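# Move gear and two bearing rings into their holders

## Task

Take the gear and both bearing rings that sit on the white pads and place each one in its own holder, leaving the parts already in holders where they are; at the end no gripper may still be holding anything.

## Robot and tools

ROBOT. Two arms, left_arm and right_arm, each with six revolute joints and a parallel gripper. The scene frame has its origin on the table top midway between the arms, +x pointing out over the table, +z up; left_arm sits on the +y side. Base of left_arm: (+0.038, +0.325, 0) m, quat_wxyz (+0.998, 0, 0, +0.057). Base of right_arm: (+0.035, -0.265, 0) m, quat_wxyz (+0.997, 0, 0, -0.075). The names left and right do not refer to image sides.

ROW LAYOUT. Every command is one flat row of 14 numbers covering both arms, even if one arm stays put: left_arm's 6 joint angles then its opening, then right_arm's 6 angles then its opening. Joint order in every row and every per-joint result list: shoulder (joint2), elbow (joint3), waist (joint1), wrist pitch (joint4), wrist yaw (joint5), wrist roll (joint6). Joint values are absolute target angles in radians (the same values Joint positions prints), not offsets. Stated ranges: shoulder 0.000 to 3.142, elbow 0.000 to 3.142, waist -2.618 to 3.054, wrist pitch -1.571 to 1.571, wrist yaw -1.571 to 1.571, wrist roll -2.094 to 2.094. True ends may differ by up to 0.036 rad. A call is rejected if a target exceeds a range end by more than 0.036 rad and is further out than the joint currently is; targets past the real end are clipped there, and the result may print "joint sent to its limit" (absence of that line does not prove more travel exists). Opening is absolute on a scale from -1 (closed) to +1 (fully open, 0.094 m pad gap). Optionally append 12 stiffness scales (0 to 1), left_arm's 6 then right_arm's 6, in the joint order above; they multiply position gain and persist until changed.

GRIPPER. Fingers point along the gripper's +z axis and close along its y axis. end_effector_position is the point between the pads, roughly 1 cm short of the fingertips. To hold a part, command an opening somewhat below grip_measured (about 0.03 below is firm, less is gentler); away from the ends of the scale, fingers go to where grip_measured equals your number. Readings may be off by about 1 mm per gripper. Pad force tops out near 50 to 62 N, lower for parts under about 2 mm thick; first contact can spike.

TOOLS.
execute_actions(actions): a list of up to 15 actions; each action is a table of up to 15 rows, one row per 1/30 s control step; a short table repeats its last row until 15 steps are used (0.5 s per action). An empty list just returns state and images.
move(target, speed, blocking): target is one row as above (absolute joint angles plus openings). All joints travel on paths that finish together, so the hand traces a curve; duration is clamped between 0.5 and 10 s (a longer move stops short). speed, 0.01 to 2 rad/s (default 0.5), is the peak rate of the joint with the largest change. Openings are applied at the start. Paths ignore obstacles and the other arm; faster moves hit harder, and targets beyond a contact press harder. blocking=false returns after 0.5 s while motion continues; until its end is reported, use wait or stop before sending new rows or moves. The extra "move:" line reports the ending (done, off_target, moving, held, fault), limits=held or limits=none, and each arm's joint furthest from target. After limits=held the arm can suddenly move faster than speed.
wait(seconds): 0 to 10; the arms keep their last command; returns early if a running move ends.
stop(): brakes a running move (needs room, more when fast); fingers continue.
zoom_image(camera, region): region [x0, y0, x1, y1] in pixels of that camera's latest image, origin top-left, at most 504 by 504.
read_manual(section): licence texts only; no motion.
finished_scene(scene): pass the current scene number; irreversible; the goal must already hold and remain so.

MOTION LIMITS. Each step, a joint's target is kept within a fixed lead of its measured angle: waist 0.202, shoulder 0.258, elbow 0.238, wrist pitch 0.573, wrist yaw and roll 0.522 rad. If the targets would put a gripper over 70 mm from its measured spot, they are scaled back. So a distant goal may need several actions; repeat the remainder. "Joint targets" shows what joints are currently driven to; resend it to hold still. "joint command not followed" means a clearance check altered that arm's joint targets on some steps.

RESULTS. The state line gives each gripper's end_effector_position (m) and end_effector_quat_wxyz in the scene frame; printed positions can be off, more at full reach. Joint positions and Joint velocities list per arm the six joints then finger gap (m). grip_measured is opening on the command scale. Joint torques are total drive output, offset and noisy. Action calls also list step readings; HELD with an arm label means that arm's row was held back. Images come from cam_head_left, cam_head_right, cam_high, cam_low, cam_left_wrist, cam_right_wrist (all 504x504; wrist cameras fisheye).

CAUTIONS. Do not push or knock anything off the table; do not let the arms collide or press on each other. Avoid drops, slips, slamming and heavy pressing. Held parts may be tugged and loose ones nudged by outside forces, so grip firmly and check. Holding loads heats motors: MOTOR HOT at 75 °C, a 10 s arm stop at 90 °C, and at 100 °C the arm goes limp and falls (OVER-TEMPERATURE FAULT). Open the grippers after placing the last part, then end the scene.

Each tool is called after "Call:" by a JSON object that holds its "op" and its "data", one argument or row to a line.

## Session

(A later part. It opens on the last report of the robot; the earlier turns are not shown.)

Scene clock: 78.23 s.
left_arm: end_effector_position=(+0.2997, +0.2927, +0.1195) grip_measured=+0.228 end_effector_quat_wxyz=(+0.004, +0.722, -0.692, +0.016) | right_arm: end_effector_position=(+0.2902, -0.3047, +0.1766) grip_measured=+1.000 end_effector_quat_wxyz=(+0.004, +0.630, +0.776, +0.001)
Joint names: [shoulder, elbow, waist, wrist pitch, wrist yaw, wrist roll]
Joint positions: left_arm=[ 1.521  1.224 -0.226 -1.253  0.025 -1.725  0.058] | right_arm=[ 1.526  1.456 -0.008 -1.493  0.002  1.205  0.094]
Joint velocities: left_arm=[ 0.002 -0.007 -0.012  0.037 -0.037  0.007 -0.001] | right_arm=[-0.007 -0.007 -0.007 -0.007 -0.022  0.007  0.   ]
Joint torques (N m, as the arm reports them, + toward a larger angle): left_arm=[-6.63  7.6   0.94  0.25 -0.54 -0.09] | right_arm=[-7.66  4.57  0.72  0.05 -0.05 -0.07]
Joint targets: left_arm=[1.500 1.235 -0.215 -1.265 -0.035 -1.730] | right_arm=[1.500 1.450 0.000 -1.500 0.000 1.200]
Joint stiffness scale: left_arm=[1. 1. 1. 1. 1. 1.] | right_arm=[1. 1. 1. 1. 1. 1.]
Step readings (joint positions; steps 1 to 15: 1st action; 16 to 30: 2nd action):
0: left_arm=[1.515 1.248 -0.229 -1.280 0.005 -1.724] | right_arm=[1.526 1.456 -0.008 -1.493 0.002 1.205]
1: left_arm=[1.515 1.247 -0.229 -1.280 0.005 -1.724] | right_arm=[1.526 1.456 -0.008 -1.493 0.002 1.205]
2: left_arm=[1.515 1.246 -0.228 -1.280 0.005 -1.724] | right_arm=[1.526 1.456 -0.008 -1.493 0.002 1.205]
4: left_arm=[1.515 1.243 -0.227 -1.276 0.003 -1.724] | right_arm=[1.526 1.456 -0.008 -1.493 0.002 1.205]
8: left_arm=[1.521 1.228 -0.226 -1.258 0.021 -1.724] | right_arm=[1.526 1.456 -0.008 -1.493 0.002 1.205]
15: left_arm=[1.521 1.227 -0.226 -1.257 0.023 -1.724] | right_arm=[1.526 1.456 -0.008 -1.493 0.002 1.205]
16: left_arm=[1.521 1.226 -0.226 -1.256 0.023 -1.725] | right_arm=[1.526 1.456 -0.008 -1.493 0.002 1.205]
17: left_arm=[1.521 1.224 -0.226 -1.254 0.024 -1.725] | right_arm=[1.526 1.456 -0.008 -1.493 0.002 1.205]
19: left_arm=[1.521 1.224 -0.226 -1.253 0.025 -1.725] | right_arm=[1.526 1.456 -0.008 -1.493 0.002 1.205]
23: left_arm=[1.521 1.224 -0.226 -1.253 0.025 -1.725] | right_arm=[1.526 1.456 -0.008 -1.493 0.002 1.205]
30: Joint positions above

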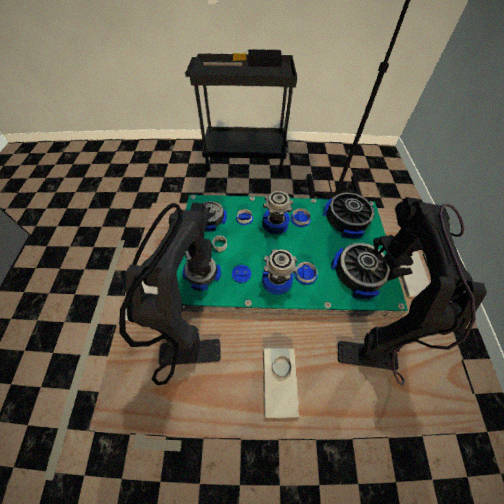

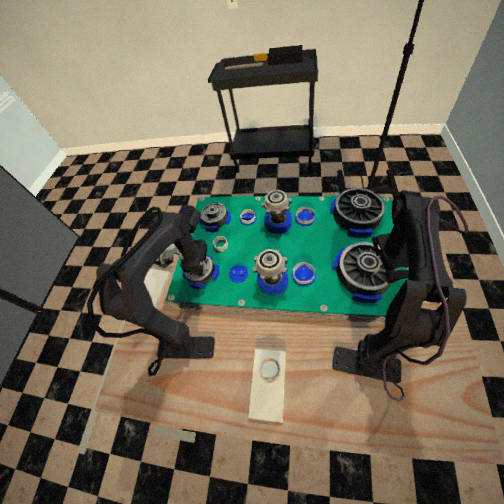

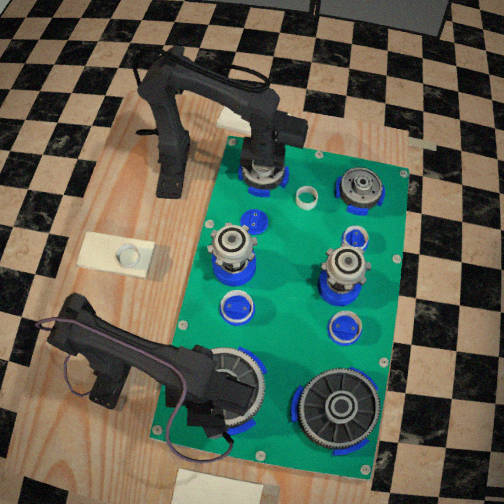

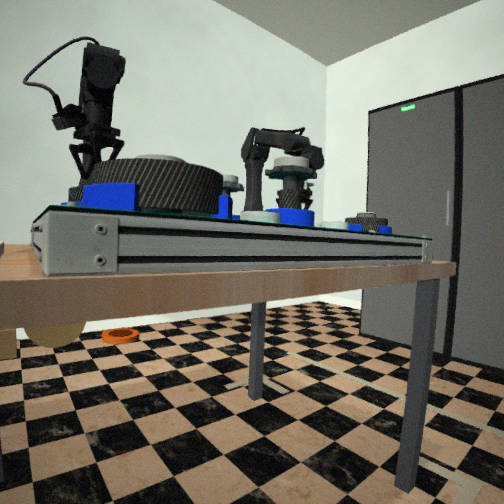

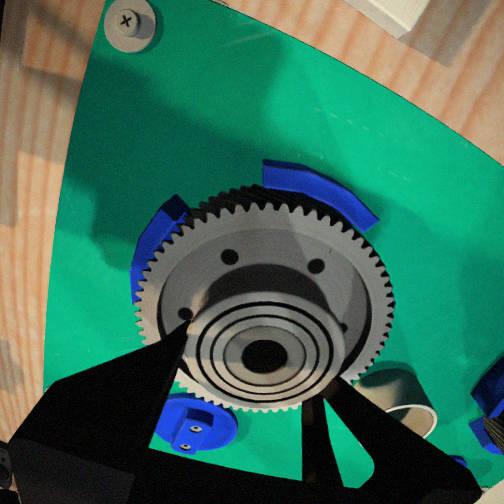

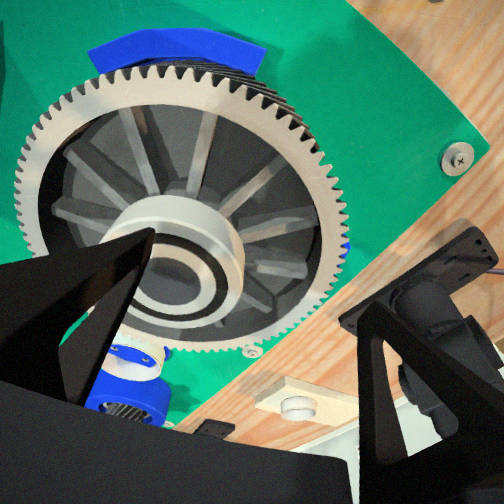

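It dropped in. Relax the side load and push down a little more.

Call:
{"op": "execute_actions", "data": {
  "actions": [
    [[1.50,1.225,-0.236,-1.25,-0.01,-1.73,0.18,1.50,1.45,0.0,-1.5,0,1.2,1]],
    [[1.50,1.20,-0.24,-1.235,-0.01,-1.73,0.18,1.50,1.45,0.0,-1.5,0,1.2,1]]
  ]
}}

Scene clock: 79.50 s.
left_arm: end_effector_position=(+0.2992, +0.2924, +0.1182) grip_measured=+0.228 end_effector_quat_wxyz=(+0.002, +0.721, -0.693, +0.013) | right_arm: end_effector_position=(+0.2902, -0.3047, +0.1766) grip_measured=+1.000 end_effector_quat_wxyz=(+0.004, +0.630, +0.776, +0.001)
Joint names: [shoulder, elbow, waist, wrist pitch, wrist yaw, wrist roll]
Joint positions: left_arm=[ 1.521  1.219 -0.232 -1.25   0.018 -1.728  0.058] | right_arm=[ 1.526  1.456 -0.008 -1.493  0.002  1.205  0.094]
Joint velocities: left_arm=[-0.002  0.007  0.007 -0.037 -0.125  0.081  0.   ] | right_arm=[-0.012 -0.032 -0.007  0.066 -0.022  0.037  0.   ]
Joint torques (N m, as the arm reports them, + toward a larger angle): left_arm=[-6.68  4.9  -0.58  0.58 -0.29 -0.05] | right_arm=[-7.69  4.55  0.71  0.05 -0.06 -0.08]
Joint targets: left_arm=[1.500 1.200 -0.240 -1.235 -0.010 -1.730] | right_arm=[1.500 1.450 0.000 -1.500 0.000 1.200]
Joint stiffness scale: left_arm=[1. 1. 1. 1. 1. 1.] | right_arm=[1. 1. 1. 1. 1. 1.]
Step readings (joint positions; steps 1 to 15: 1st action; 16 to 30: 2nd action):
0: left_arm=[1.521 1.224 -0.226 -1.253 0.025 -1.725] | right_arm=[1.526 1.456 -0.008 -1.493 0.002 1.205]
1: left_arm=[1.521 1.223 -0.227 -1.252 0.025 -1.725] | right_arm=[1.526 1.456 -0.008 -1.493 0.002 1.205]
2: left_arm=[1.521 1.222 -0.229 -1.252 0.024 -1.725] | right_arm=[1.526 1.456 -0.008 -1.493 0.002 1.205]
4: left_arm=[1.521 1.222 -0.229 -1.252 0.023 -1.725] | right_arm=[1.526 1.456 -0.008 -1.493 0.002 1.205]
8: left_arm=[1.521 1.222 -0.229 -1.252 0.023 -1.725] | right_arm=[1.526 1.456 -0.008 -1.493 0.002 1.205]
15: left_arm=[1.521 1.222 -0.229 -1.252 0.023 -1.725] | right_arm=[1.526 1.456 -0.008 -1.493 0.002 1.205]
16: left_arm=[1.521 1.220 -0.230 -1.250 0.022 -1.725] | right_arm=[1.526 1.456 -0.008 -1.493 0.002 1.205]
17: left_arm=[1.521 1.219 -0.231 -1.250 0.021 -1.726] | right_arm=[1.526 1.456 -0.008 -1.493 0.002 1.205]
19: left_arm=[1.521 1.219 -0.232 -1.250 0.019 -1.727] | right_arm=[1.526 1.456 -0.008 -1.493 0.002 1.205]
23: left_arm=[1.521 1.219 -0.232 -1.250 0.018 -1.728] | right_arm=[1.526 1.456 -0.008 -1.493 0.002 1.205]
30: Joint positions above

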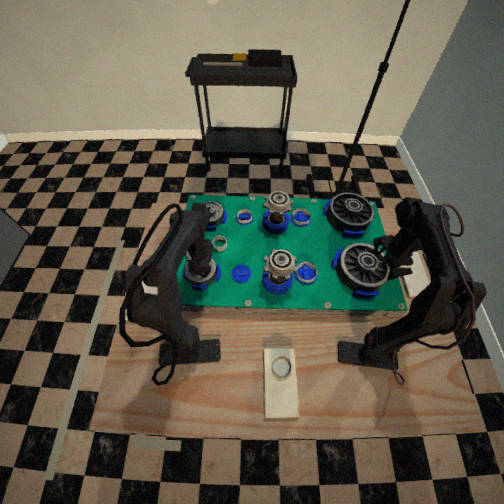

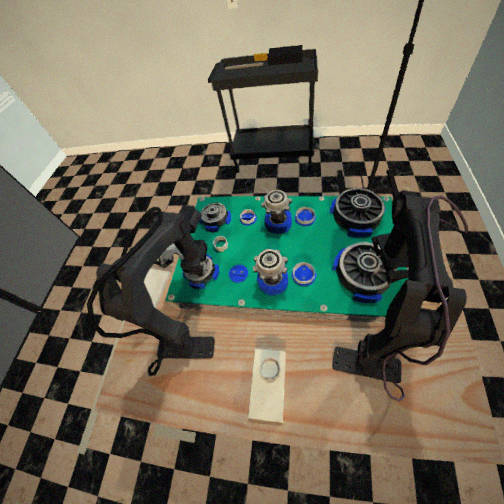

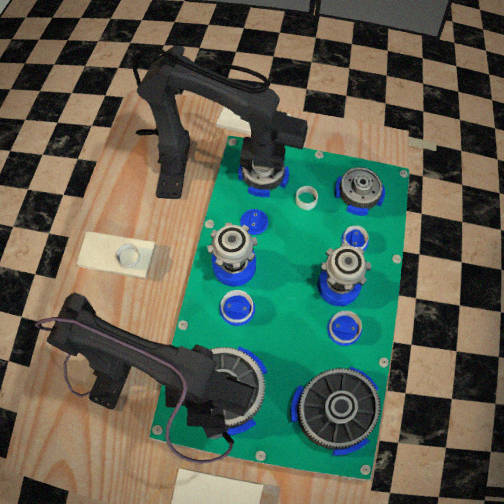

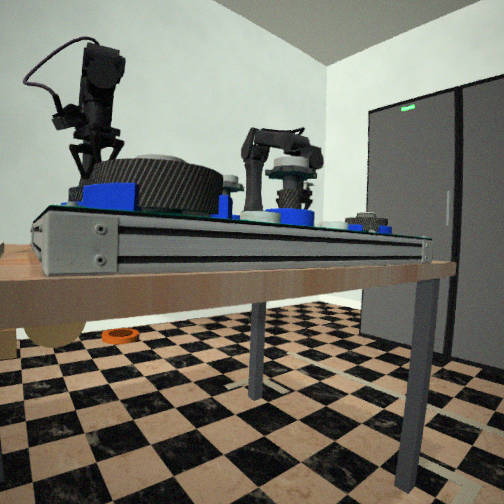

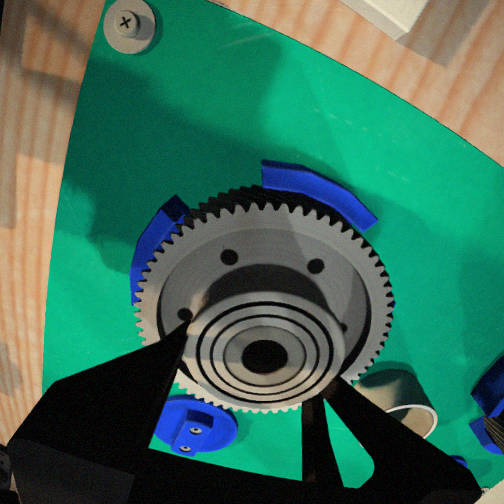

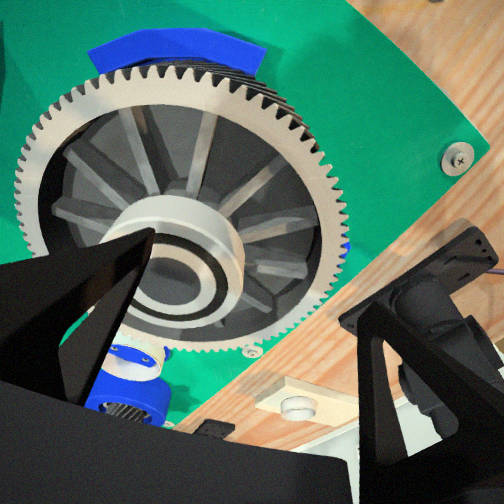

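Call:
{"op": "execute_actions", "data": {
  "actions": [
    [[1.505,1.225,-0.235,-1.25,0,-1.73,0.45,1.50,1.45,0.0,-1.5,0,1.2,1]],
    [[1.52,1.35,-0.235,-1.36,0,-1.73,0.45,1.50,1.45,0.0,-1.5,0,1.2,1]],
    [[1.50,1.45,-0.235,-1.47,0,-1.73,0.6,1.50,1.45,0.0,-1.5,0,1.2,1]]
  ]
}}

Call:
{"op": "move", "data": {
  "target": [1.33,1.26,-0.95,-1.48,0,-1.72,1,1.50,1.45,0.0,-1.5,0,1.2,1],
  "speed": 1.0
}}

Call:
{"op": "move", "data": {
  "target": [1.75,1.50,-1.757,-1.29,0,-1.70,1,1.50,1.45,0.0,-1.5,0,1.2,1],
  "speed": 1.0
}}

Scene clock: 82.47 s.
left_arm: end_effector_position=(+0.2991, +0.2931, +0.1718) grip_measured=+0.598 end_effector_quat_wxyz=(-0.005, +0.721, -0.693, +0.018) | right_arm: end_effector_position=(+0.2902, -0.3047, +0.1766) grip_measured=+1.000 end_effector_quat_wxyz=(+0.004, +0.630, +0.776, +0.001)
Joint names: [shoulder, elbow, waist, wrist pitch, wrist yaw, wrist roll]
Joint positions: left_arm=[ 1.514  1.425 -0.232 -1.446  0.014 -1.728  0.075] | right_arm=[ 1.526  1.456 -0.008 -1.493  0.002  1.205  0.094]
Joint velocities: left_arm=[ 0.002 -0.022 -0.022 -0.022 -0.051 -0.051  0.001] | right_arm=[-0.017 -0.017 -0.007 -0.081 -0.066  0.007  0.   ]
Joint torques (N m, as the arm reports them, + toward a larger angle): left_arm=[-5.95  8.79 -0.12  0.19 -0.14 -0.04] | right_arm=[-7.72  4.53  0.74  0.07 -0.05 -0.08]
Joint targets: left_arm=[1.500 1.450 -0.235 -1.470 0.000 -1.730] | right_arm=[1.500 1.450 -0.000 -1.500 -0.000 1.200]
Joint stiffness scale: left_arm=[1. 1. 1. 1. 1. 1.] | right_arm=[1. 1. 1. 1. 1. 1.]
Step readings (joint positions; steps 1 to 15: 1st action; 16 to 30: 2nd action; 31 to 45: 3rd action):
0: left_arm=[1.521 1.219 -0.232 -1.250 0.018 -1.728] | right_arm=[1.526 1.456 -0.008 -1.493 0.002 1.205]
1: left_arm=[1.521 1.219 -0.232 -1.250 0.018 -1.728] | right_arm=[1.526 1.456 -0.008 -1.493 0.002 1.205]
2: left_arm=[1.521 1.219 -0.232 -1.250 0.017 -1.728] | right_arm=[1.526 1.456 -0.008 -1.493 0.002 1.205]
4: left_arm=[1.521 1.219 -0.232 -1.250 0.016 -1.728] | right_arm=[1.526 1.456 -0.008 -1.493 0.002 1.205]
8: left_arm=[1.521 1.219 -0.232 -1.250 0.015 -1.728] | right_arm=[1.526 1.456 -0.008 -1.493 0.002 1.205]
15: left_arm=[1.521 1.219 -0.232 -1.250 0.015 -1.728] | right_arm=[1.526 1.456 -0.008 -1.493 0.002 1.205]
16: left_arm=[1.524 1.232 -0.232 -1.266 0.015 -1.728] | right_arm=[1.526 1.456 -0.008 -1.493 0.002 1.205]
17: left_arm=[1.529 1.258 -0.232 -1.289 0.015 -1.728] | right_arm=[1.526 1.456 -0.008 -1.493 0.002 1.205]
19: left_arm=[1.529 1.303 -0.232 -1.313 0.016 -1.728] | right_arm=[1.526 1.456 -0.008 -1.493 0.002 1.205]
23: left_arm=[1.529 1.321 -0.232 -1.325 0.015 -1.728] | right_arm=[1.526 1.456 -0.008 -1.493 0.002 1.205]
30: left_arm=[1.529 1.321 -0.232 -1.337 0.014 -1.728] | right_arm=[1.526 1.456 -0.008 -1.493 0.002 1.205]
31: left_arm=[1.530 1.335 -0.232 -1.355 0.014 -1.728] | right_arm=[1.526 1.456 -0.008 -1.493 0.002 1.205]
32: left_arm=[1.532 1.358 -0.232 -1.378 0.014 -1.728] | right_arm=[1.526 1.456 -0.008 -1.493 0.002 1.205]
34: left_arm=[1.525 1.403 -0.232 -1.403 0.014 -1.728] | right_arm=[1.526 1.456 -0.008 -1.493 0.002 1.205]
38: left_arm=[1.514 1.425 -0.232 -1.427 0.014 -1.728] | right_arm=[1.526 1.456 -0.008 -1.493 0.002 1.205]
45: Joint positions above

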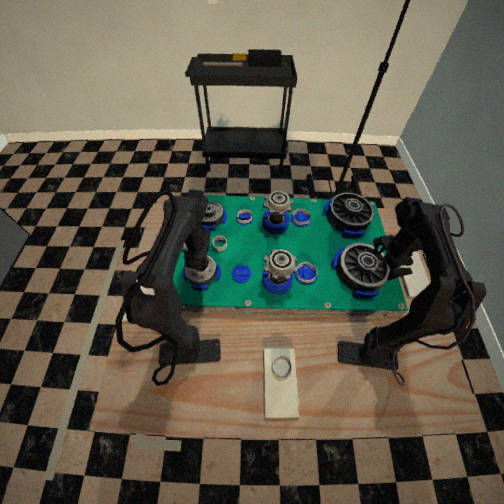

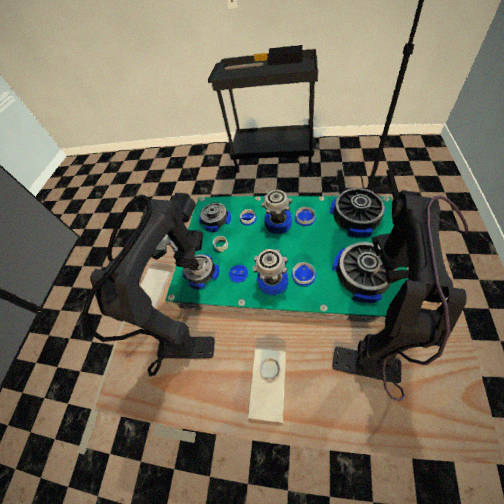

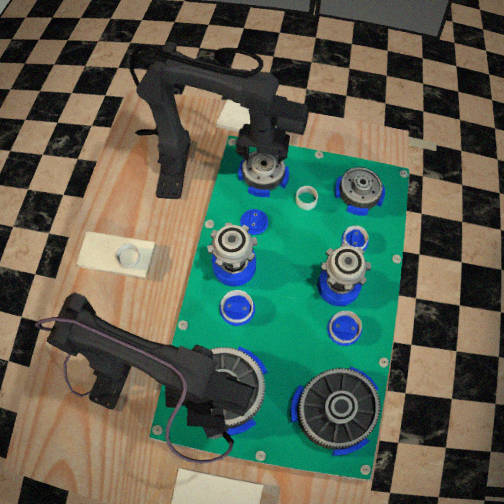

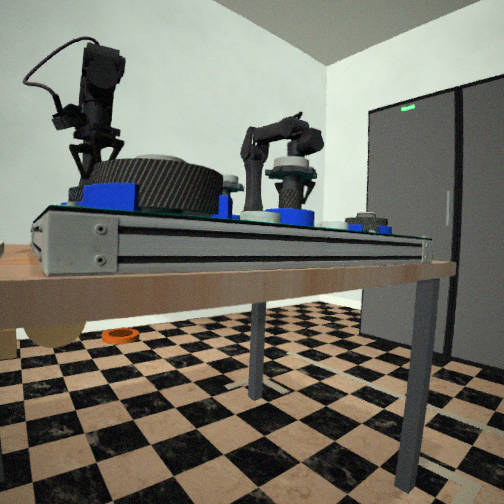

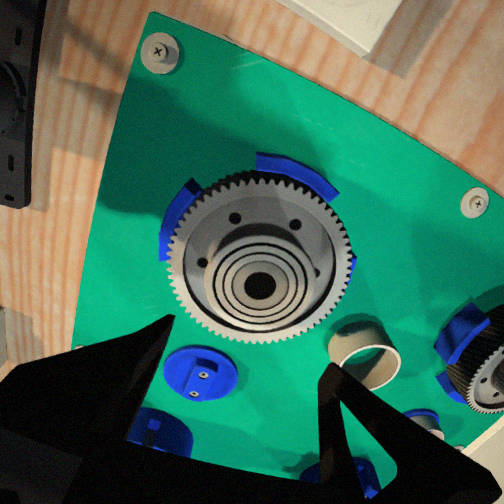

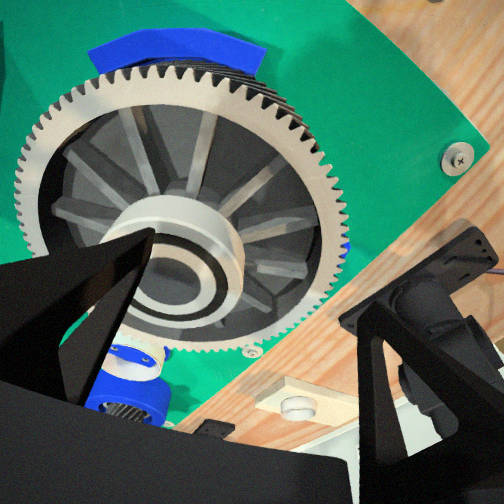

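Scene clock: 83.67 s.
left_arm: end_effector_position=(+0.1858, +0.1627, +0.1690) grip_measured=+1.000 end_effector_quat_wxyz=(-0.001, -0.434, +0.901, -0.017) | right_arm: end_effector_position=(+0.2902, -0.3047, +0.1766) grip_measured=+1.000 end_effector_quat_wxyz=(+0.004, +0.630, +0.776, +0.001)
Joint names: [shoulder, elbow, waist, wrist pitch, wrist yaw, wrist roll]
Joint positions: left_arm=[ 1.353  1.276 -0.944 -1.461  0.012 -1.728  0.094] | right_arm=[ 1.526  1.456 -0.008 -1.493  0.002  1.205  0.094]
Joint velocities: left_arm=[ 0.007 -0.017 -0.012 -0.022  0.007 -0.037  0.   ] | right_arm=[-0.007 -0.022 -0.002 -0.007  0.022  0.007  0.   ]
Joint torques (N m, as the arm reports them, + toward a larger angle): left_arm=[-5.39  5.08 -0.45  0.18 -0.14  0.05] | right_arm=[-7.7   4.63  0.68  0.05 -0.05 -0.08]
Joint targets: left_arm=[1.330 1.260 -0.950 -1.480 -0.000 -1.720] | right_arm=[1.500 1.450 0.000 -1.500 0.000 1.200]
Joint stiffness scale: left_arm=[1. 1. 1. 1. 1. 1.] | right_arm=[1. 1. 1. 1. 1. 1.]
move: off_target (left_arm, right_arm); limits=none; left_arm: farthest joint: the shoulder, 0.023 radians from its target (0.184 radians at the start); right_arm: farthest joint: the shoulder, 0.026 radians from its target (0.026 radians at the start)

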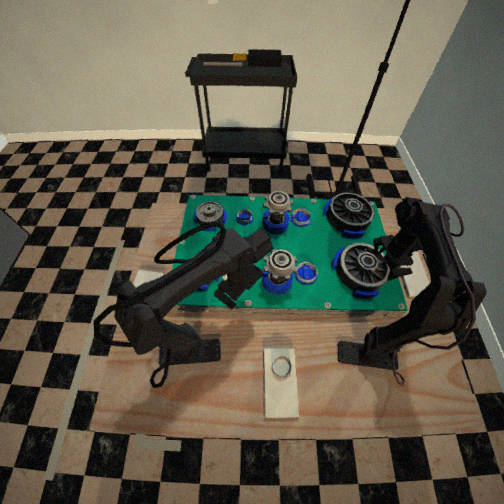

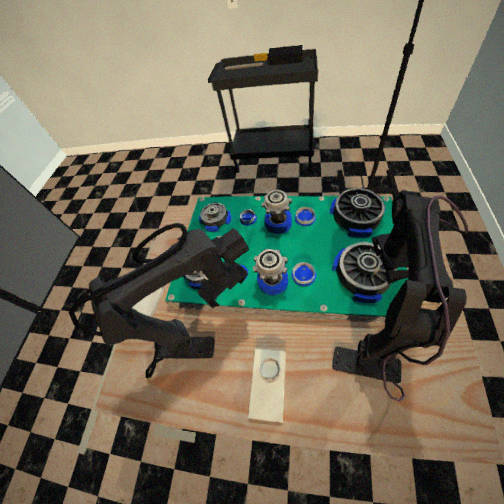

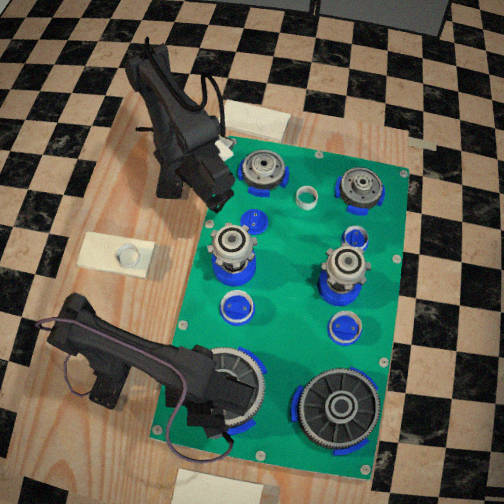

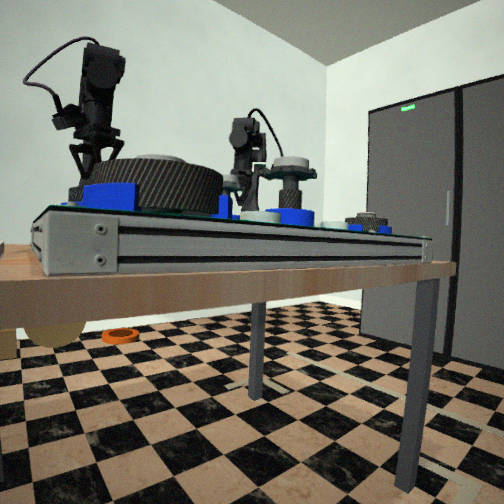

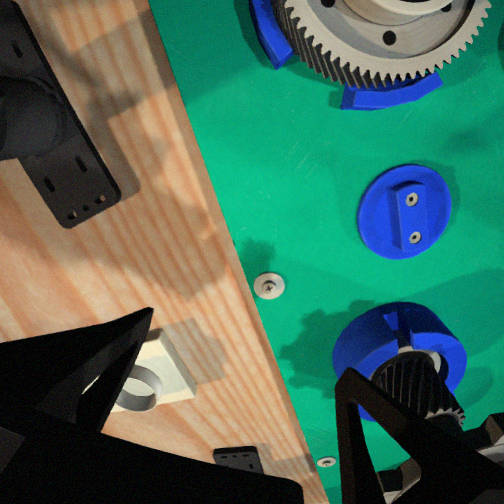

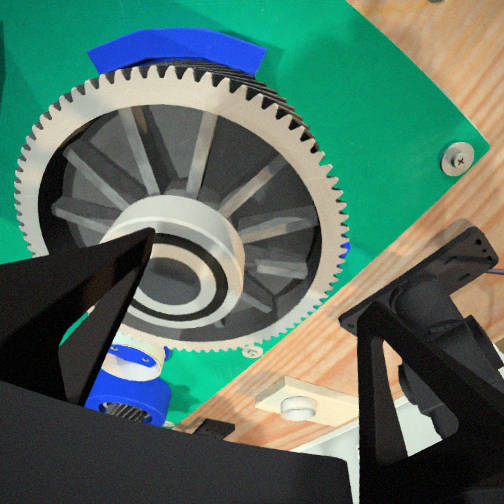

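Scene clock: 85.07 s.
left_arm: end_effector_position=(+0.0141, +0.0099, +0.1193) grip_measured=+1.000 end_effector_quat_wxyz=(-0.004, -0.032, +0.999, +0.005) | right_arm: end_effector_position=(+0.2902, -0.3047, +0.1766) grip_measured=+1.000 end_effector_quat_wxyz=(+0.004, +0.630, +0.776, +0.001)
Joint names: [shoulder, elbow, waist, wrist pitch, wrist yaw, wrist roll]
Joint positions: left_arm=[ 1.749  1.466 -1.759 -1.297  0.01  -1.708  0.094] | right_arm=[ 1.526  1.456 -0.008 -1.493  0.002  1.205  0.094]
Joint velocities: left_arm=[-0.017  0.002 -0.027  0.066 -0.066 -0.007  0.   ] | right_arm=[-0.002 -0.007 -0.002 -0.066 -0.007  0.007  0.   ]
Joint torques (N m, as the arm reports them, + toward a larger angle): left_arm=[-6.75  9.53  0.19  0.41 -0.12  0.06] | right_arm=[-7.71  4.61  0.75  0.05 -0.05 -0.08]
Joint targets: left_arm=[1.750 1.500 -1.757 -1.290 -0.000 -1.700] | right_arm=[1.500 1.450 0.000 -1.500 0.000 1.200]
Joint stiffness scale: left_arm=[1. 1. 1. 1. 1. 1.] | right_arm=[1. 1. 1. 1. 1. 1.]
move: off_target (left_arm, right_arm); limits=none; left_arm: farthest joint: the elbow, 0.034 radians from its target (0.224 radians at the start); right_arm: farthest joint: the shoulder, 0.026 radians from its target (0.026 radians at the start)

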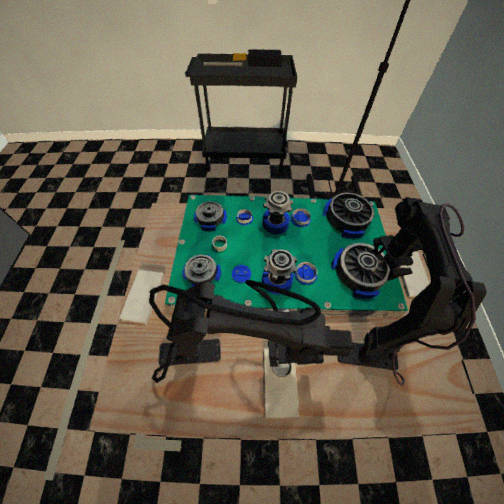

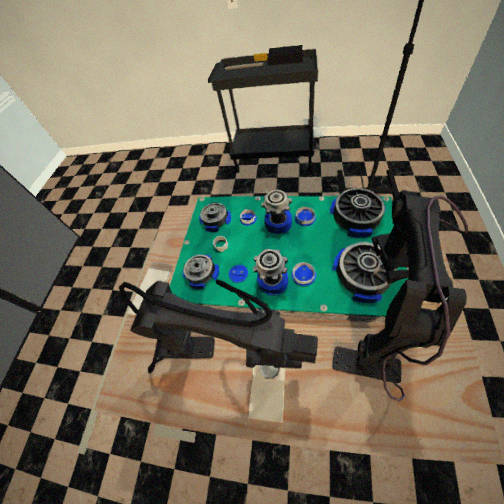

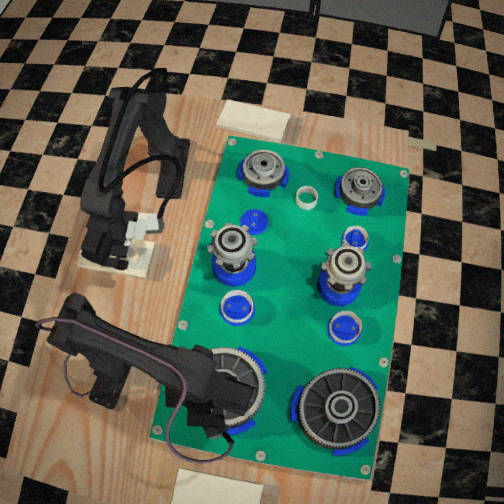

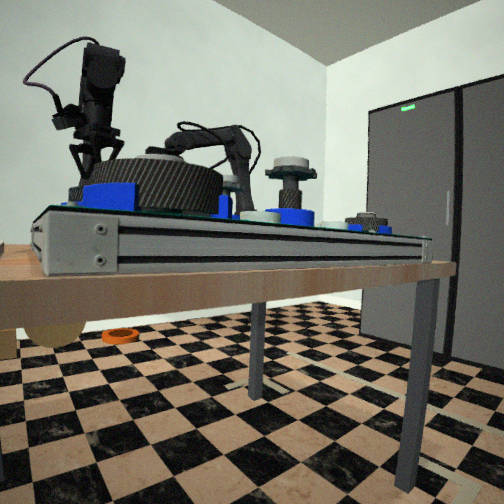

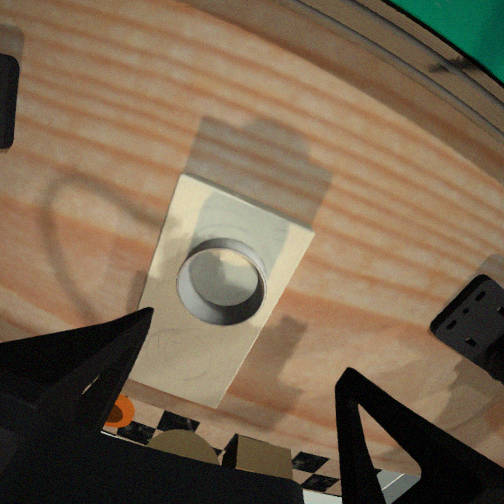

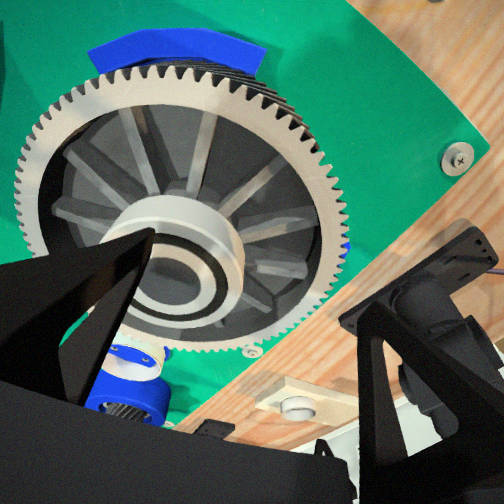

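Call:
{"op": "move", "data": {
  "target": [1.652,1.236,-1.815,-1.13,-0.012,-1.75,1,1.50,1.45,0.0,-1.5,0,1.2,1],
  "speed": 0.5
}}

Scene clock: 87.07 s.
left_arm: end_effector_position=(+0.0026, +0.0304, +0.0851) grip_measured=+1.000 end_effector_quat_wxyz=(-0.002, -0.025, +1.000, -0.002) | right_arm: end_effector_position=(+0.2902, -0.3047, +0.1766) grip_measured=+1.000 end_effector_quat_wxyz=(+0.004, +0.630, +0.776, +0.001)
Joint names: [shoulder, elbow, waist, wrist pitch, wrist yaw, wrist roll]
Joint positions: left_arm=[ 1.68   1.25  -1.807 -1.137  0.003 -1.742  0.094] | right_arm=[ 1.526  1.456 -0.008 -1.493  0.002  1.205  0.094]
Joint velocities: left_arm=[-0.007 -0.007 -0.002  0.037 -0.022  0.022  0.   ] | right_arm=[-0.007 -0.002 -0.012  0.051  0.022  0.007  0.   ]
Joint torques (N m, as the arm reports them, + toward a larger angle): left_arm=[-8.3   5.11 -0.55  0.46 -0.15 -0.13] | right_arm=[-7.66  4.56  0.7   0.07 -0.05 -0.1 ]
Joint targets: left_arm=[1.652 1.236 -1.815 -1.130 -0.012 -1.750] | right_arm=[1.500 1.450 -0.000 -1.500 -0.000 1.200]
Joint stiffness scale: left_arm=[1. 1. 1. 1. 1. 1.] | right_arm=[1. 1. 1. 1. 1. 1.]
move: off_target (left_arm, right_arm); limits=none; left_arm: farthest joint: the shoulder, 0.028 radians from its target (0.097 radians at the start); right_arm: farthest joint: the shoulder, 0.026 radians from its target (0.026 radians at the start)

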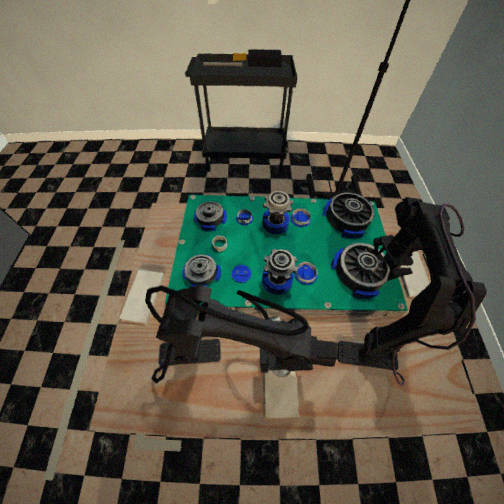

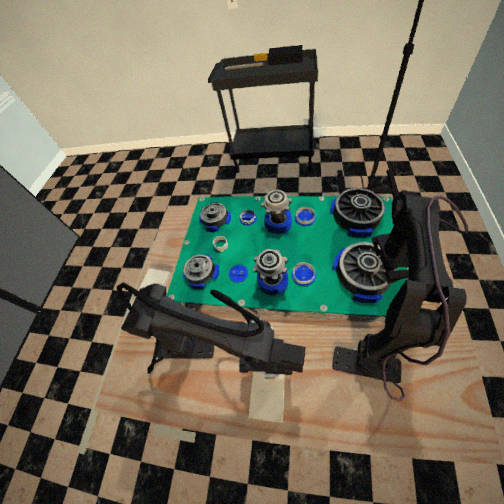

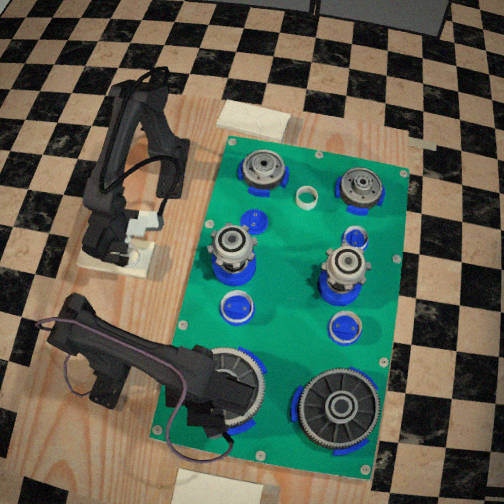

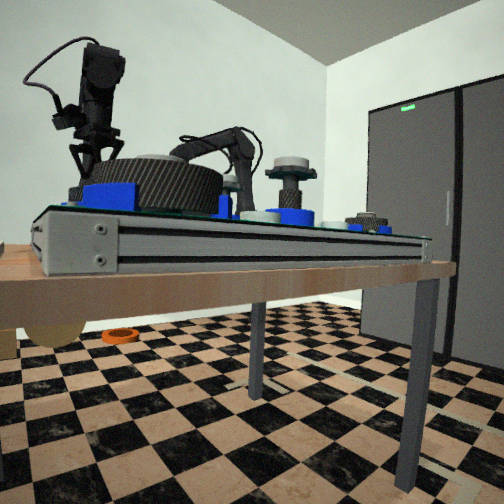

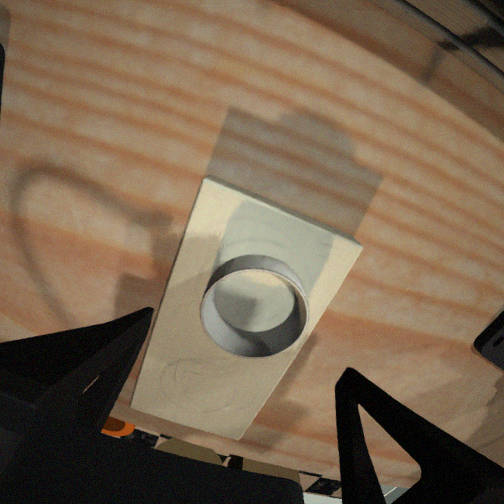

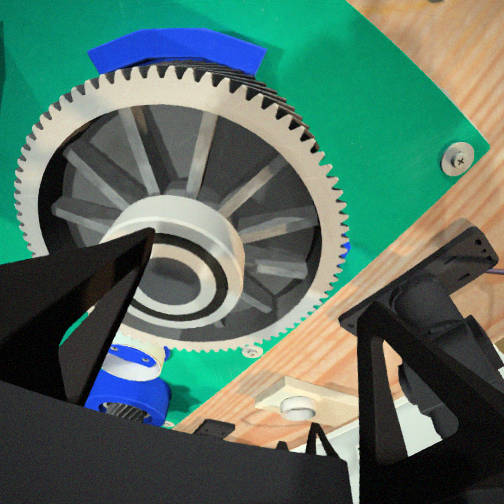

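Call:
{"op": "move", "data": {
  "target": [1.722,1.124,-1.812,-0.978,-0.012,-1.75,1,1.50,1.45,0.0,-1.5,0,1.2,1],
  "speed": 0.3
}}

Scene clock: 88.60 s.
left_arm: end_effector_position=(+0.0025, +0.0301, +0.0473) grip_measured=+1.000 end_effector_quat_wxyz=(-0.002, -0.025, +1.000, -0.002) | right_arm: end_effector_position=(+0.2902, -0.3047, +0.1766) grip_measured=+1.000 end_effector_quat_wxyz=(+0.004, +0.630, +0.776, +0.001)
Joint names: [shoulder, elbow, waist, wrist pitch, wrist yaw, wrist roll]
Joint positions: left_arm=[ 1.717  1.137 -1.807 -0.986  0.003 -1.742  0.094] | right_arm=[ 1.526  1.456 -0.008 -1.493  0.002  1.205  0.094]
Joint velocities: left_arm=[-0.017 -0.002  0.012 -0.022  0.022  0.007  0.   ] | right_arm=[-0.002 -0.022 -0.012 -0.051 -0.037 -0.037  0.   ]
Joint torques (N m, as the arm reports them, + toward a larger angle): left_arm=[-5.97  5.08 -0.41  0.45 -0.17 -0.11] | right_arm=[-7.7   4.53  0.71  0.04 -0.07 -0.08]
Joint targets: left_arm=[1.722 1.124 -1.812 -0.978 -0.012 -1.750] | right_arm=[1.500 1.450 -0.000 -1.500 0.000 1.200]
Joint stiffness scale: left_arm=[1. 1. 1. 1. 1. 1.] | right_arm=[1. 1. 1. 1. 1. 1.]
move: off_target (right_arm); limits=none; left_arm: farthest joint: the wrist yaw, 0.015 radians from its target (0.015 radians at the start); right_arm: farthest joint: the shoulder, 0.026 radians from its target (0.026 radians at the start)

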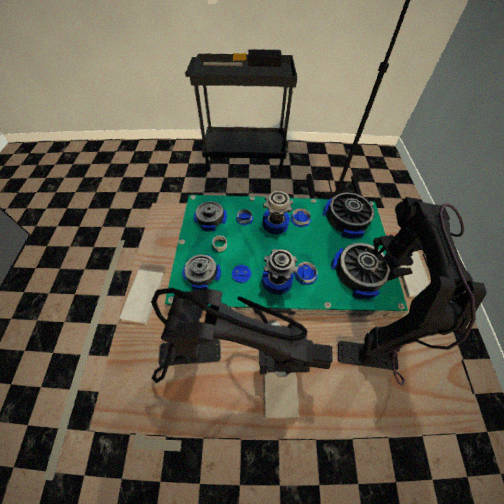

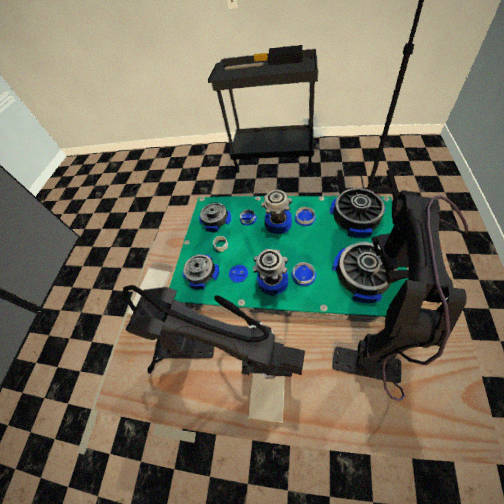

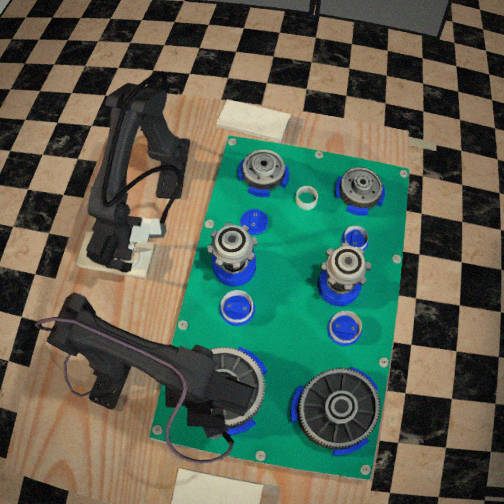

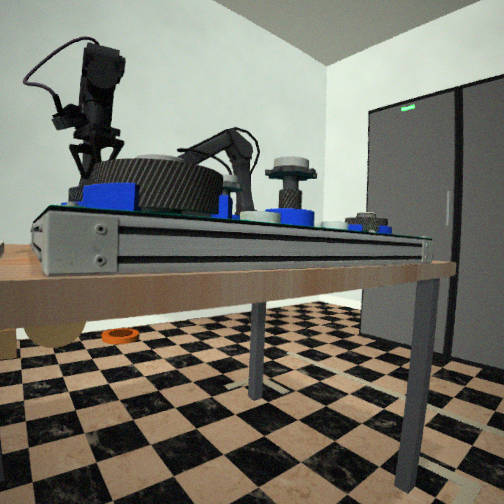

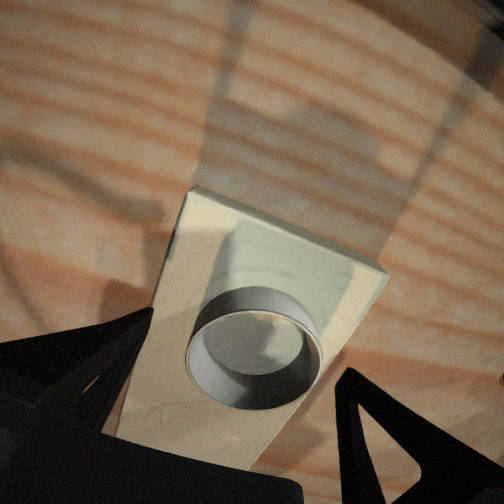

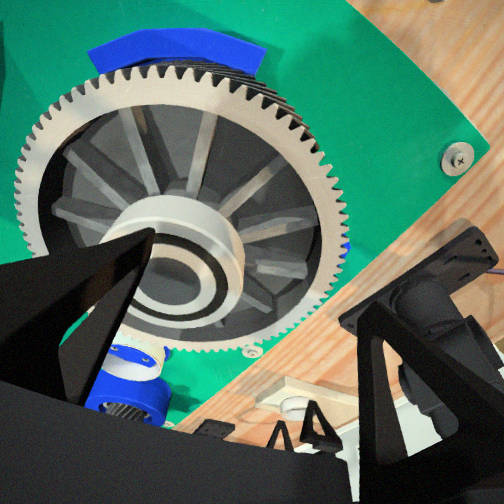

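Call:
{"op": "execute_actions", "data": {
  "actions": [
    [[1.722,1.124,-1.812,-0.978,-0.012,-1.75,0.5,1.50,1.45,0.0,-1.5,0,1.2,1],[1.722,1.124,-1.812,-0.978,-0.012,-1.75,0.45,1.50,1.45,0.0,-1.5,0,1.2,1],[1.722,1.124,-1.812,-0.978,-0.012,-1.75,0.4,1.50,1.45,0.0,-1.5,0,1.2,1],[1.722,1.124,-1.812,-0.978,-0.012,-1.75,0.38,1.50,1.45,0.0,-1.5,0,1.2,1],[1.722,1.124,-1.812,-0.978,-0.012,-1.75,0.36,1.50,1.45,0.0,-1.5,0,1.2,1],[1.722,1.124,-1.812,-0.978,-0.012,-1.75,0.34,1.50,1.45,0.0,-1.5,0,1.2,1],[1.722,1.124,-1.812,-0.978,-0.012,-1.75,0.32,1.50,1.45,0.0,-1.5,0,1.2,1],[1.722,1.124,-1.812,-0.978,-0.012,-1.75,0.30,1.50,1.45,0.0,-1.5,0,1.2,1],[1.722,1.124,-1.812,-0.978,-0.012,-1.75,0.28,1.50,1.45,0.0,-1.5,0,1.2,1],[1.722,1.124,-1.812,-0.978,-0.012,-1.75,0.26,1.50,1.45,0.0,-1.5,0,1.2,1],[1.722,1.124,-1.812,-0.978,-0.012,-1.75,0.24,1.50,1.45,0.0,-1.5,0,1.2,1],[1.722,1.124,-1.812,-0.978,-0.012,-1.75,0.22,1.50,1.45,0.0,-1.5,0,1.2,1]]
  ]
}}

Scene clock: 89.90 s.
left_arm: end_effector_position=(+0.0025, +0.0297, +0.0473) grip_measured=+0.280 end_effector_quat_wxyz=(-0.002, -0.025, +1.000, -0.003) | right_arm: end_effector_position=(+0.2902, -0.3047, +0.1766) grip_measured=+1.000 end_effector_quat_wxyz=(+0.004, +0.630, +0.776, +0.001)
Joint names: [shoulder, elbow, waist, wrist pitch, wrist yaw, wrist roll]
Joint positions: left_arm=[ 1.717  1.137 -1.807 -0.984  0.002 -1.742  0.06 ] | right_arm=[ 1.526  1.456 -0.008 -1.493  0.002  1.205  0.094]
Joint velocities: left_arm=[ 0.002 -0.032 -0.012  0.037 -0.066 -0.051  0.001] | right_arm=[ 0.007 -0.012 -0.002  0.037  0.037  0.022  0.   ]
Joint torques (N m, as the arm reports them, + toward a larger angle): left_arm=[-5.99  5.04 -0.39  0.44 -0.16 -0.12] | right_arm=[-7.67  4.61  0.71  0.07 -0.05 -0.08]
Joint targets: left_arm=[1.722 1.124 -1.812 -0.978 -0.012 -1.750] | right_arm=[1.500 1.450 0.000 -1.500 -0.000 1.200]
Joint stiffness scale: left_arm=[1. 1. 1. 1. 1. 1.] | right_arm=[1. 1. 1. 1. 1. 1.]
Step readings (joint positions):
0: left_arm=[1.717 1.137 -1.807 -0.985 0.003 -1.742] | right_arm=[1.526 1.456 -0.008 -1.493 0.002 1.205]
1: left_arm=[1.717 1.137 -1.807 -0.985 0.003 -1.742] | right_arm=[1.526 1.456 -0.008 -1.493 0.002 1.205]
2: left_arm=[1.717 1.137 -1.807 -0.985 0.003 -1.742] | right_arm=[1.526 1.456 -0.008 -1.493 0.002 1.205]
4: left_arm=[1.717 1.137 -1.807 -0.984 0.002 -1.742] | right_arm=[1.526 1.456 -0.008 -1.493 0.002 1.205]
8: left_arm=[1.717 1.137 -1.807 -0.984 0.002 -1.742] | right_arm=[1.526 1.456 -0.008 -1.493 0.002 1.205]
15: Joint positions above

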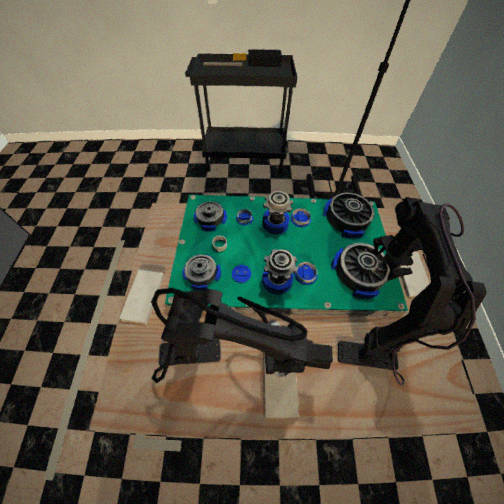

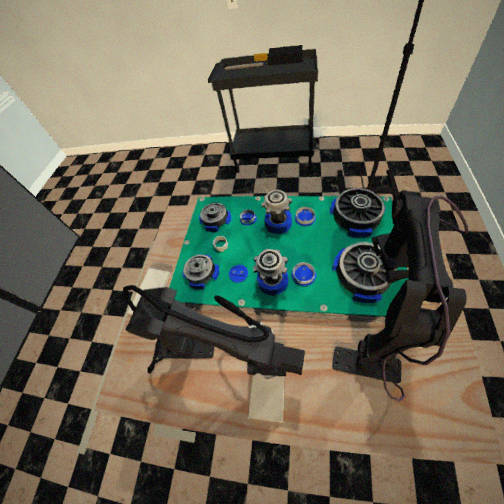

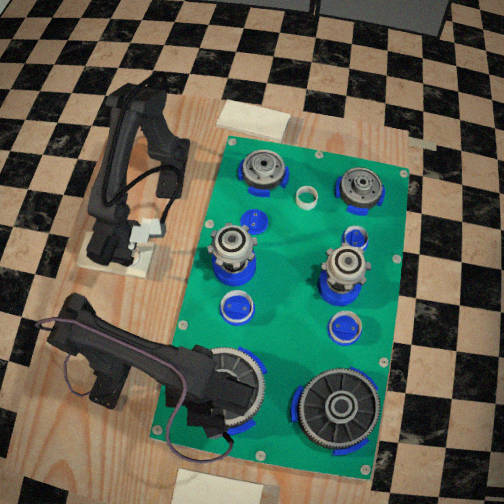

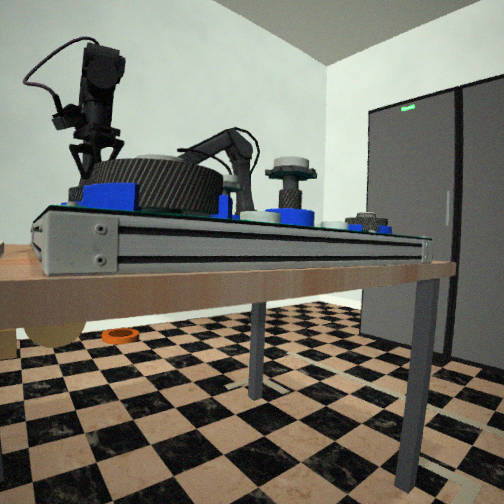

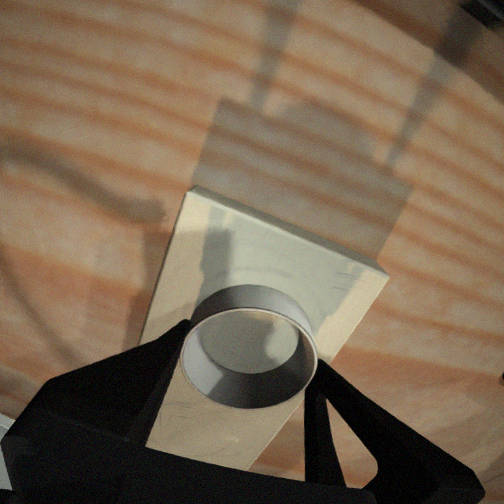

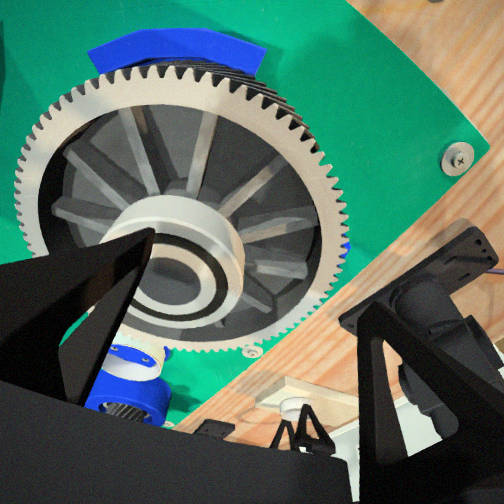

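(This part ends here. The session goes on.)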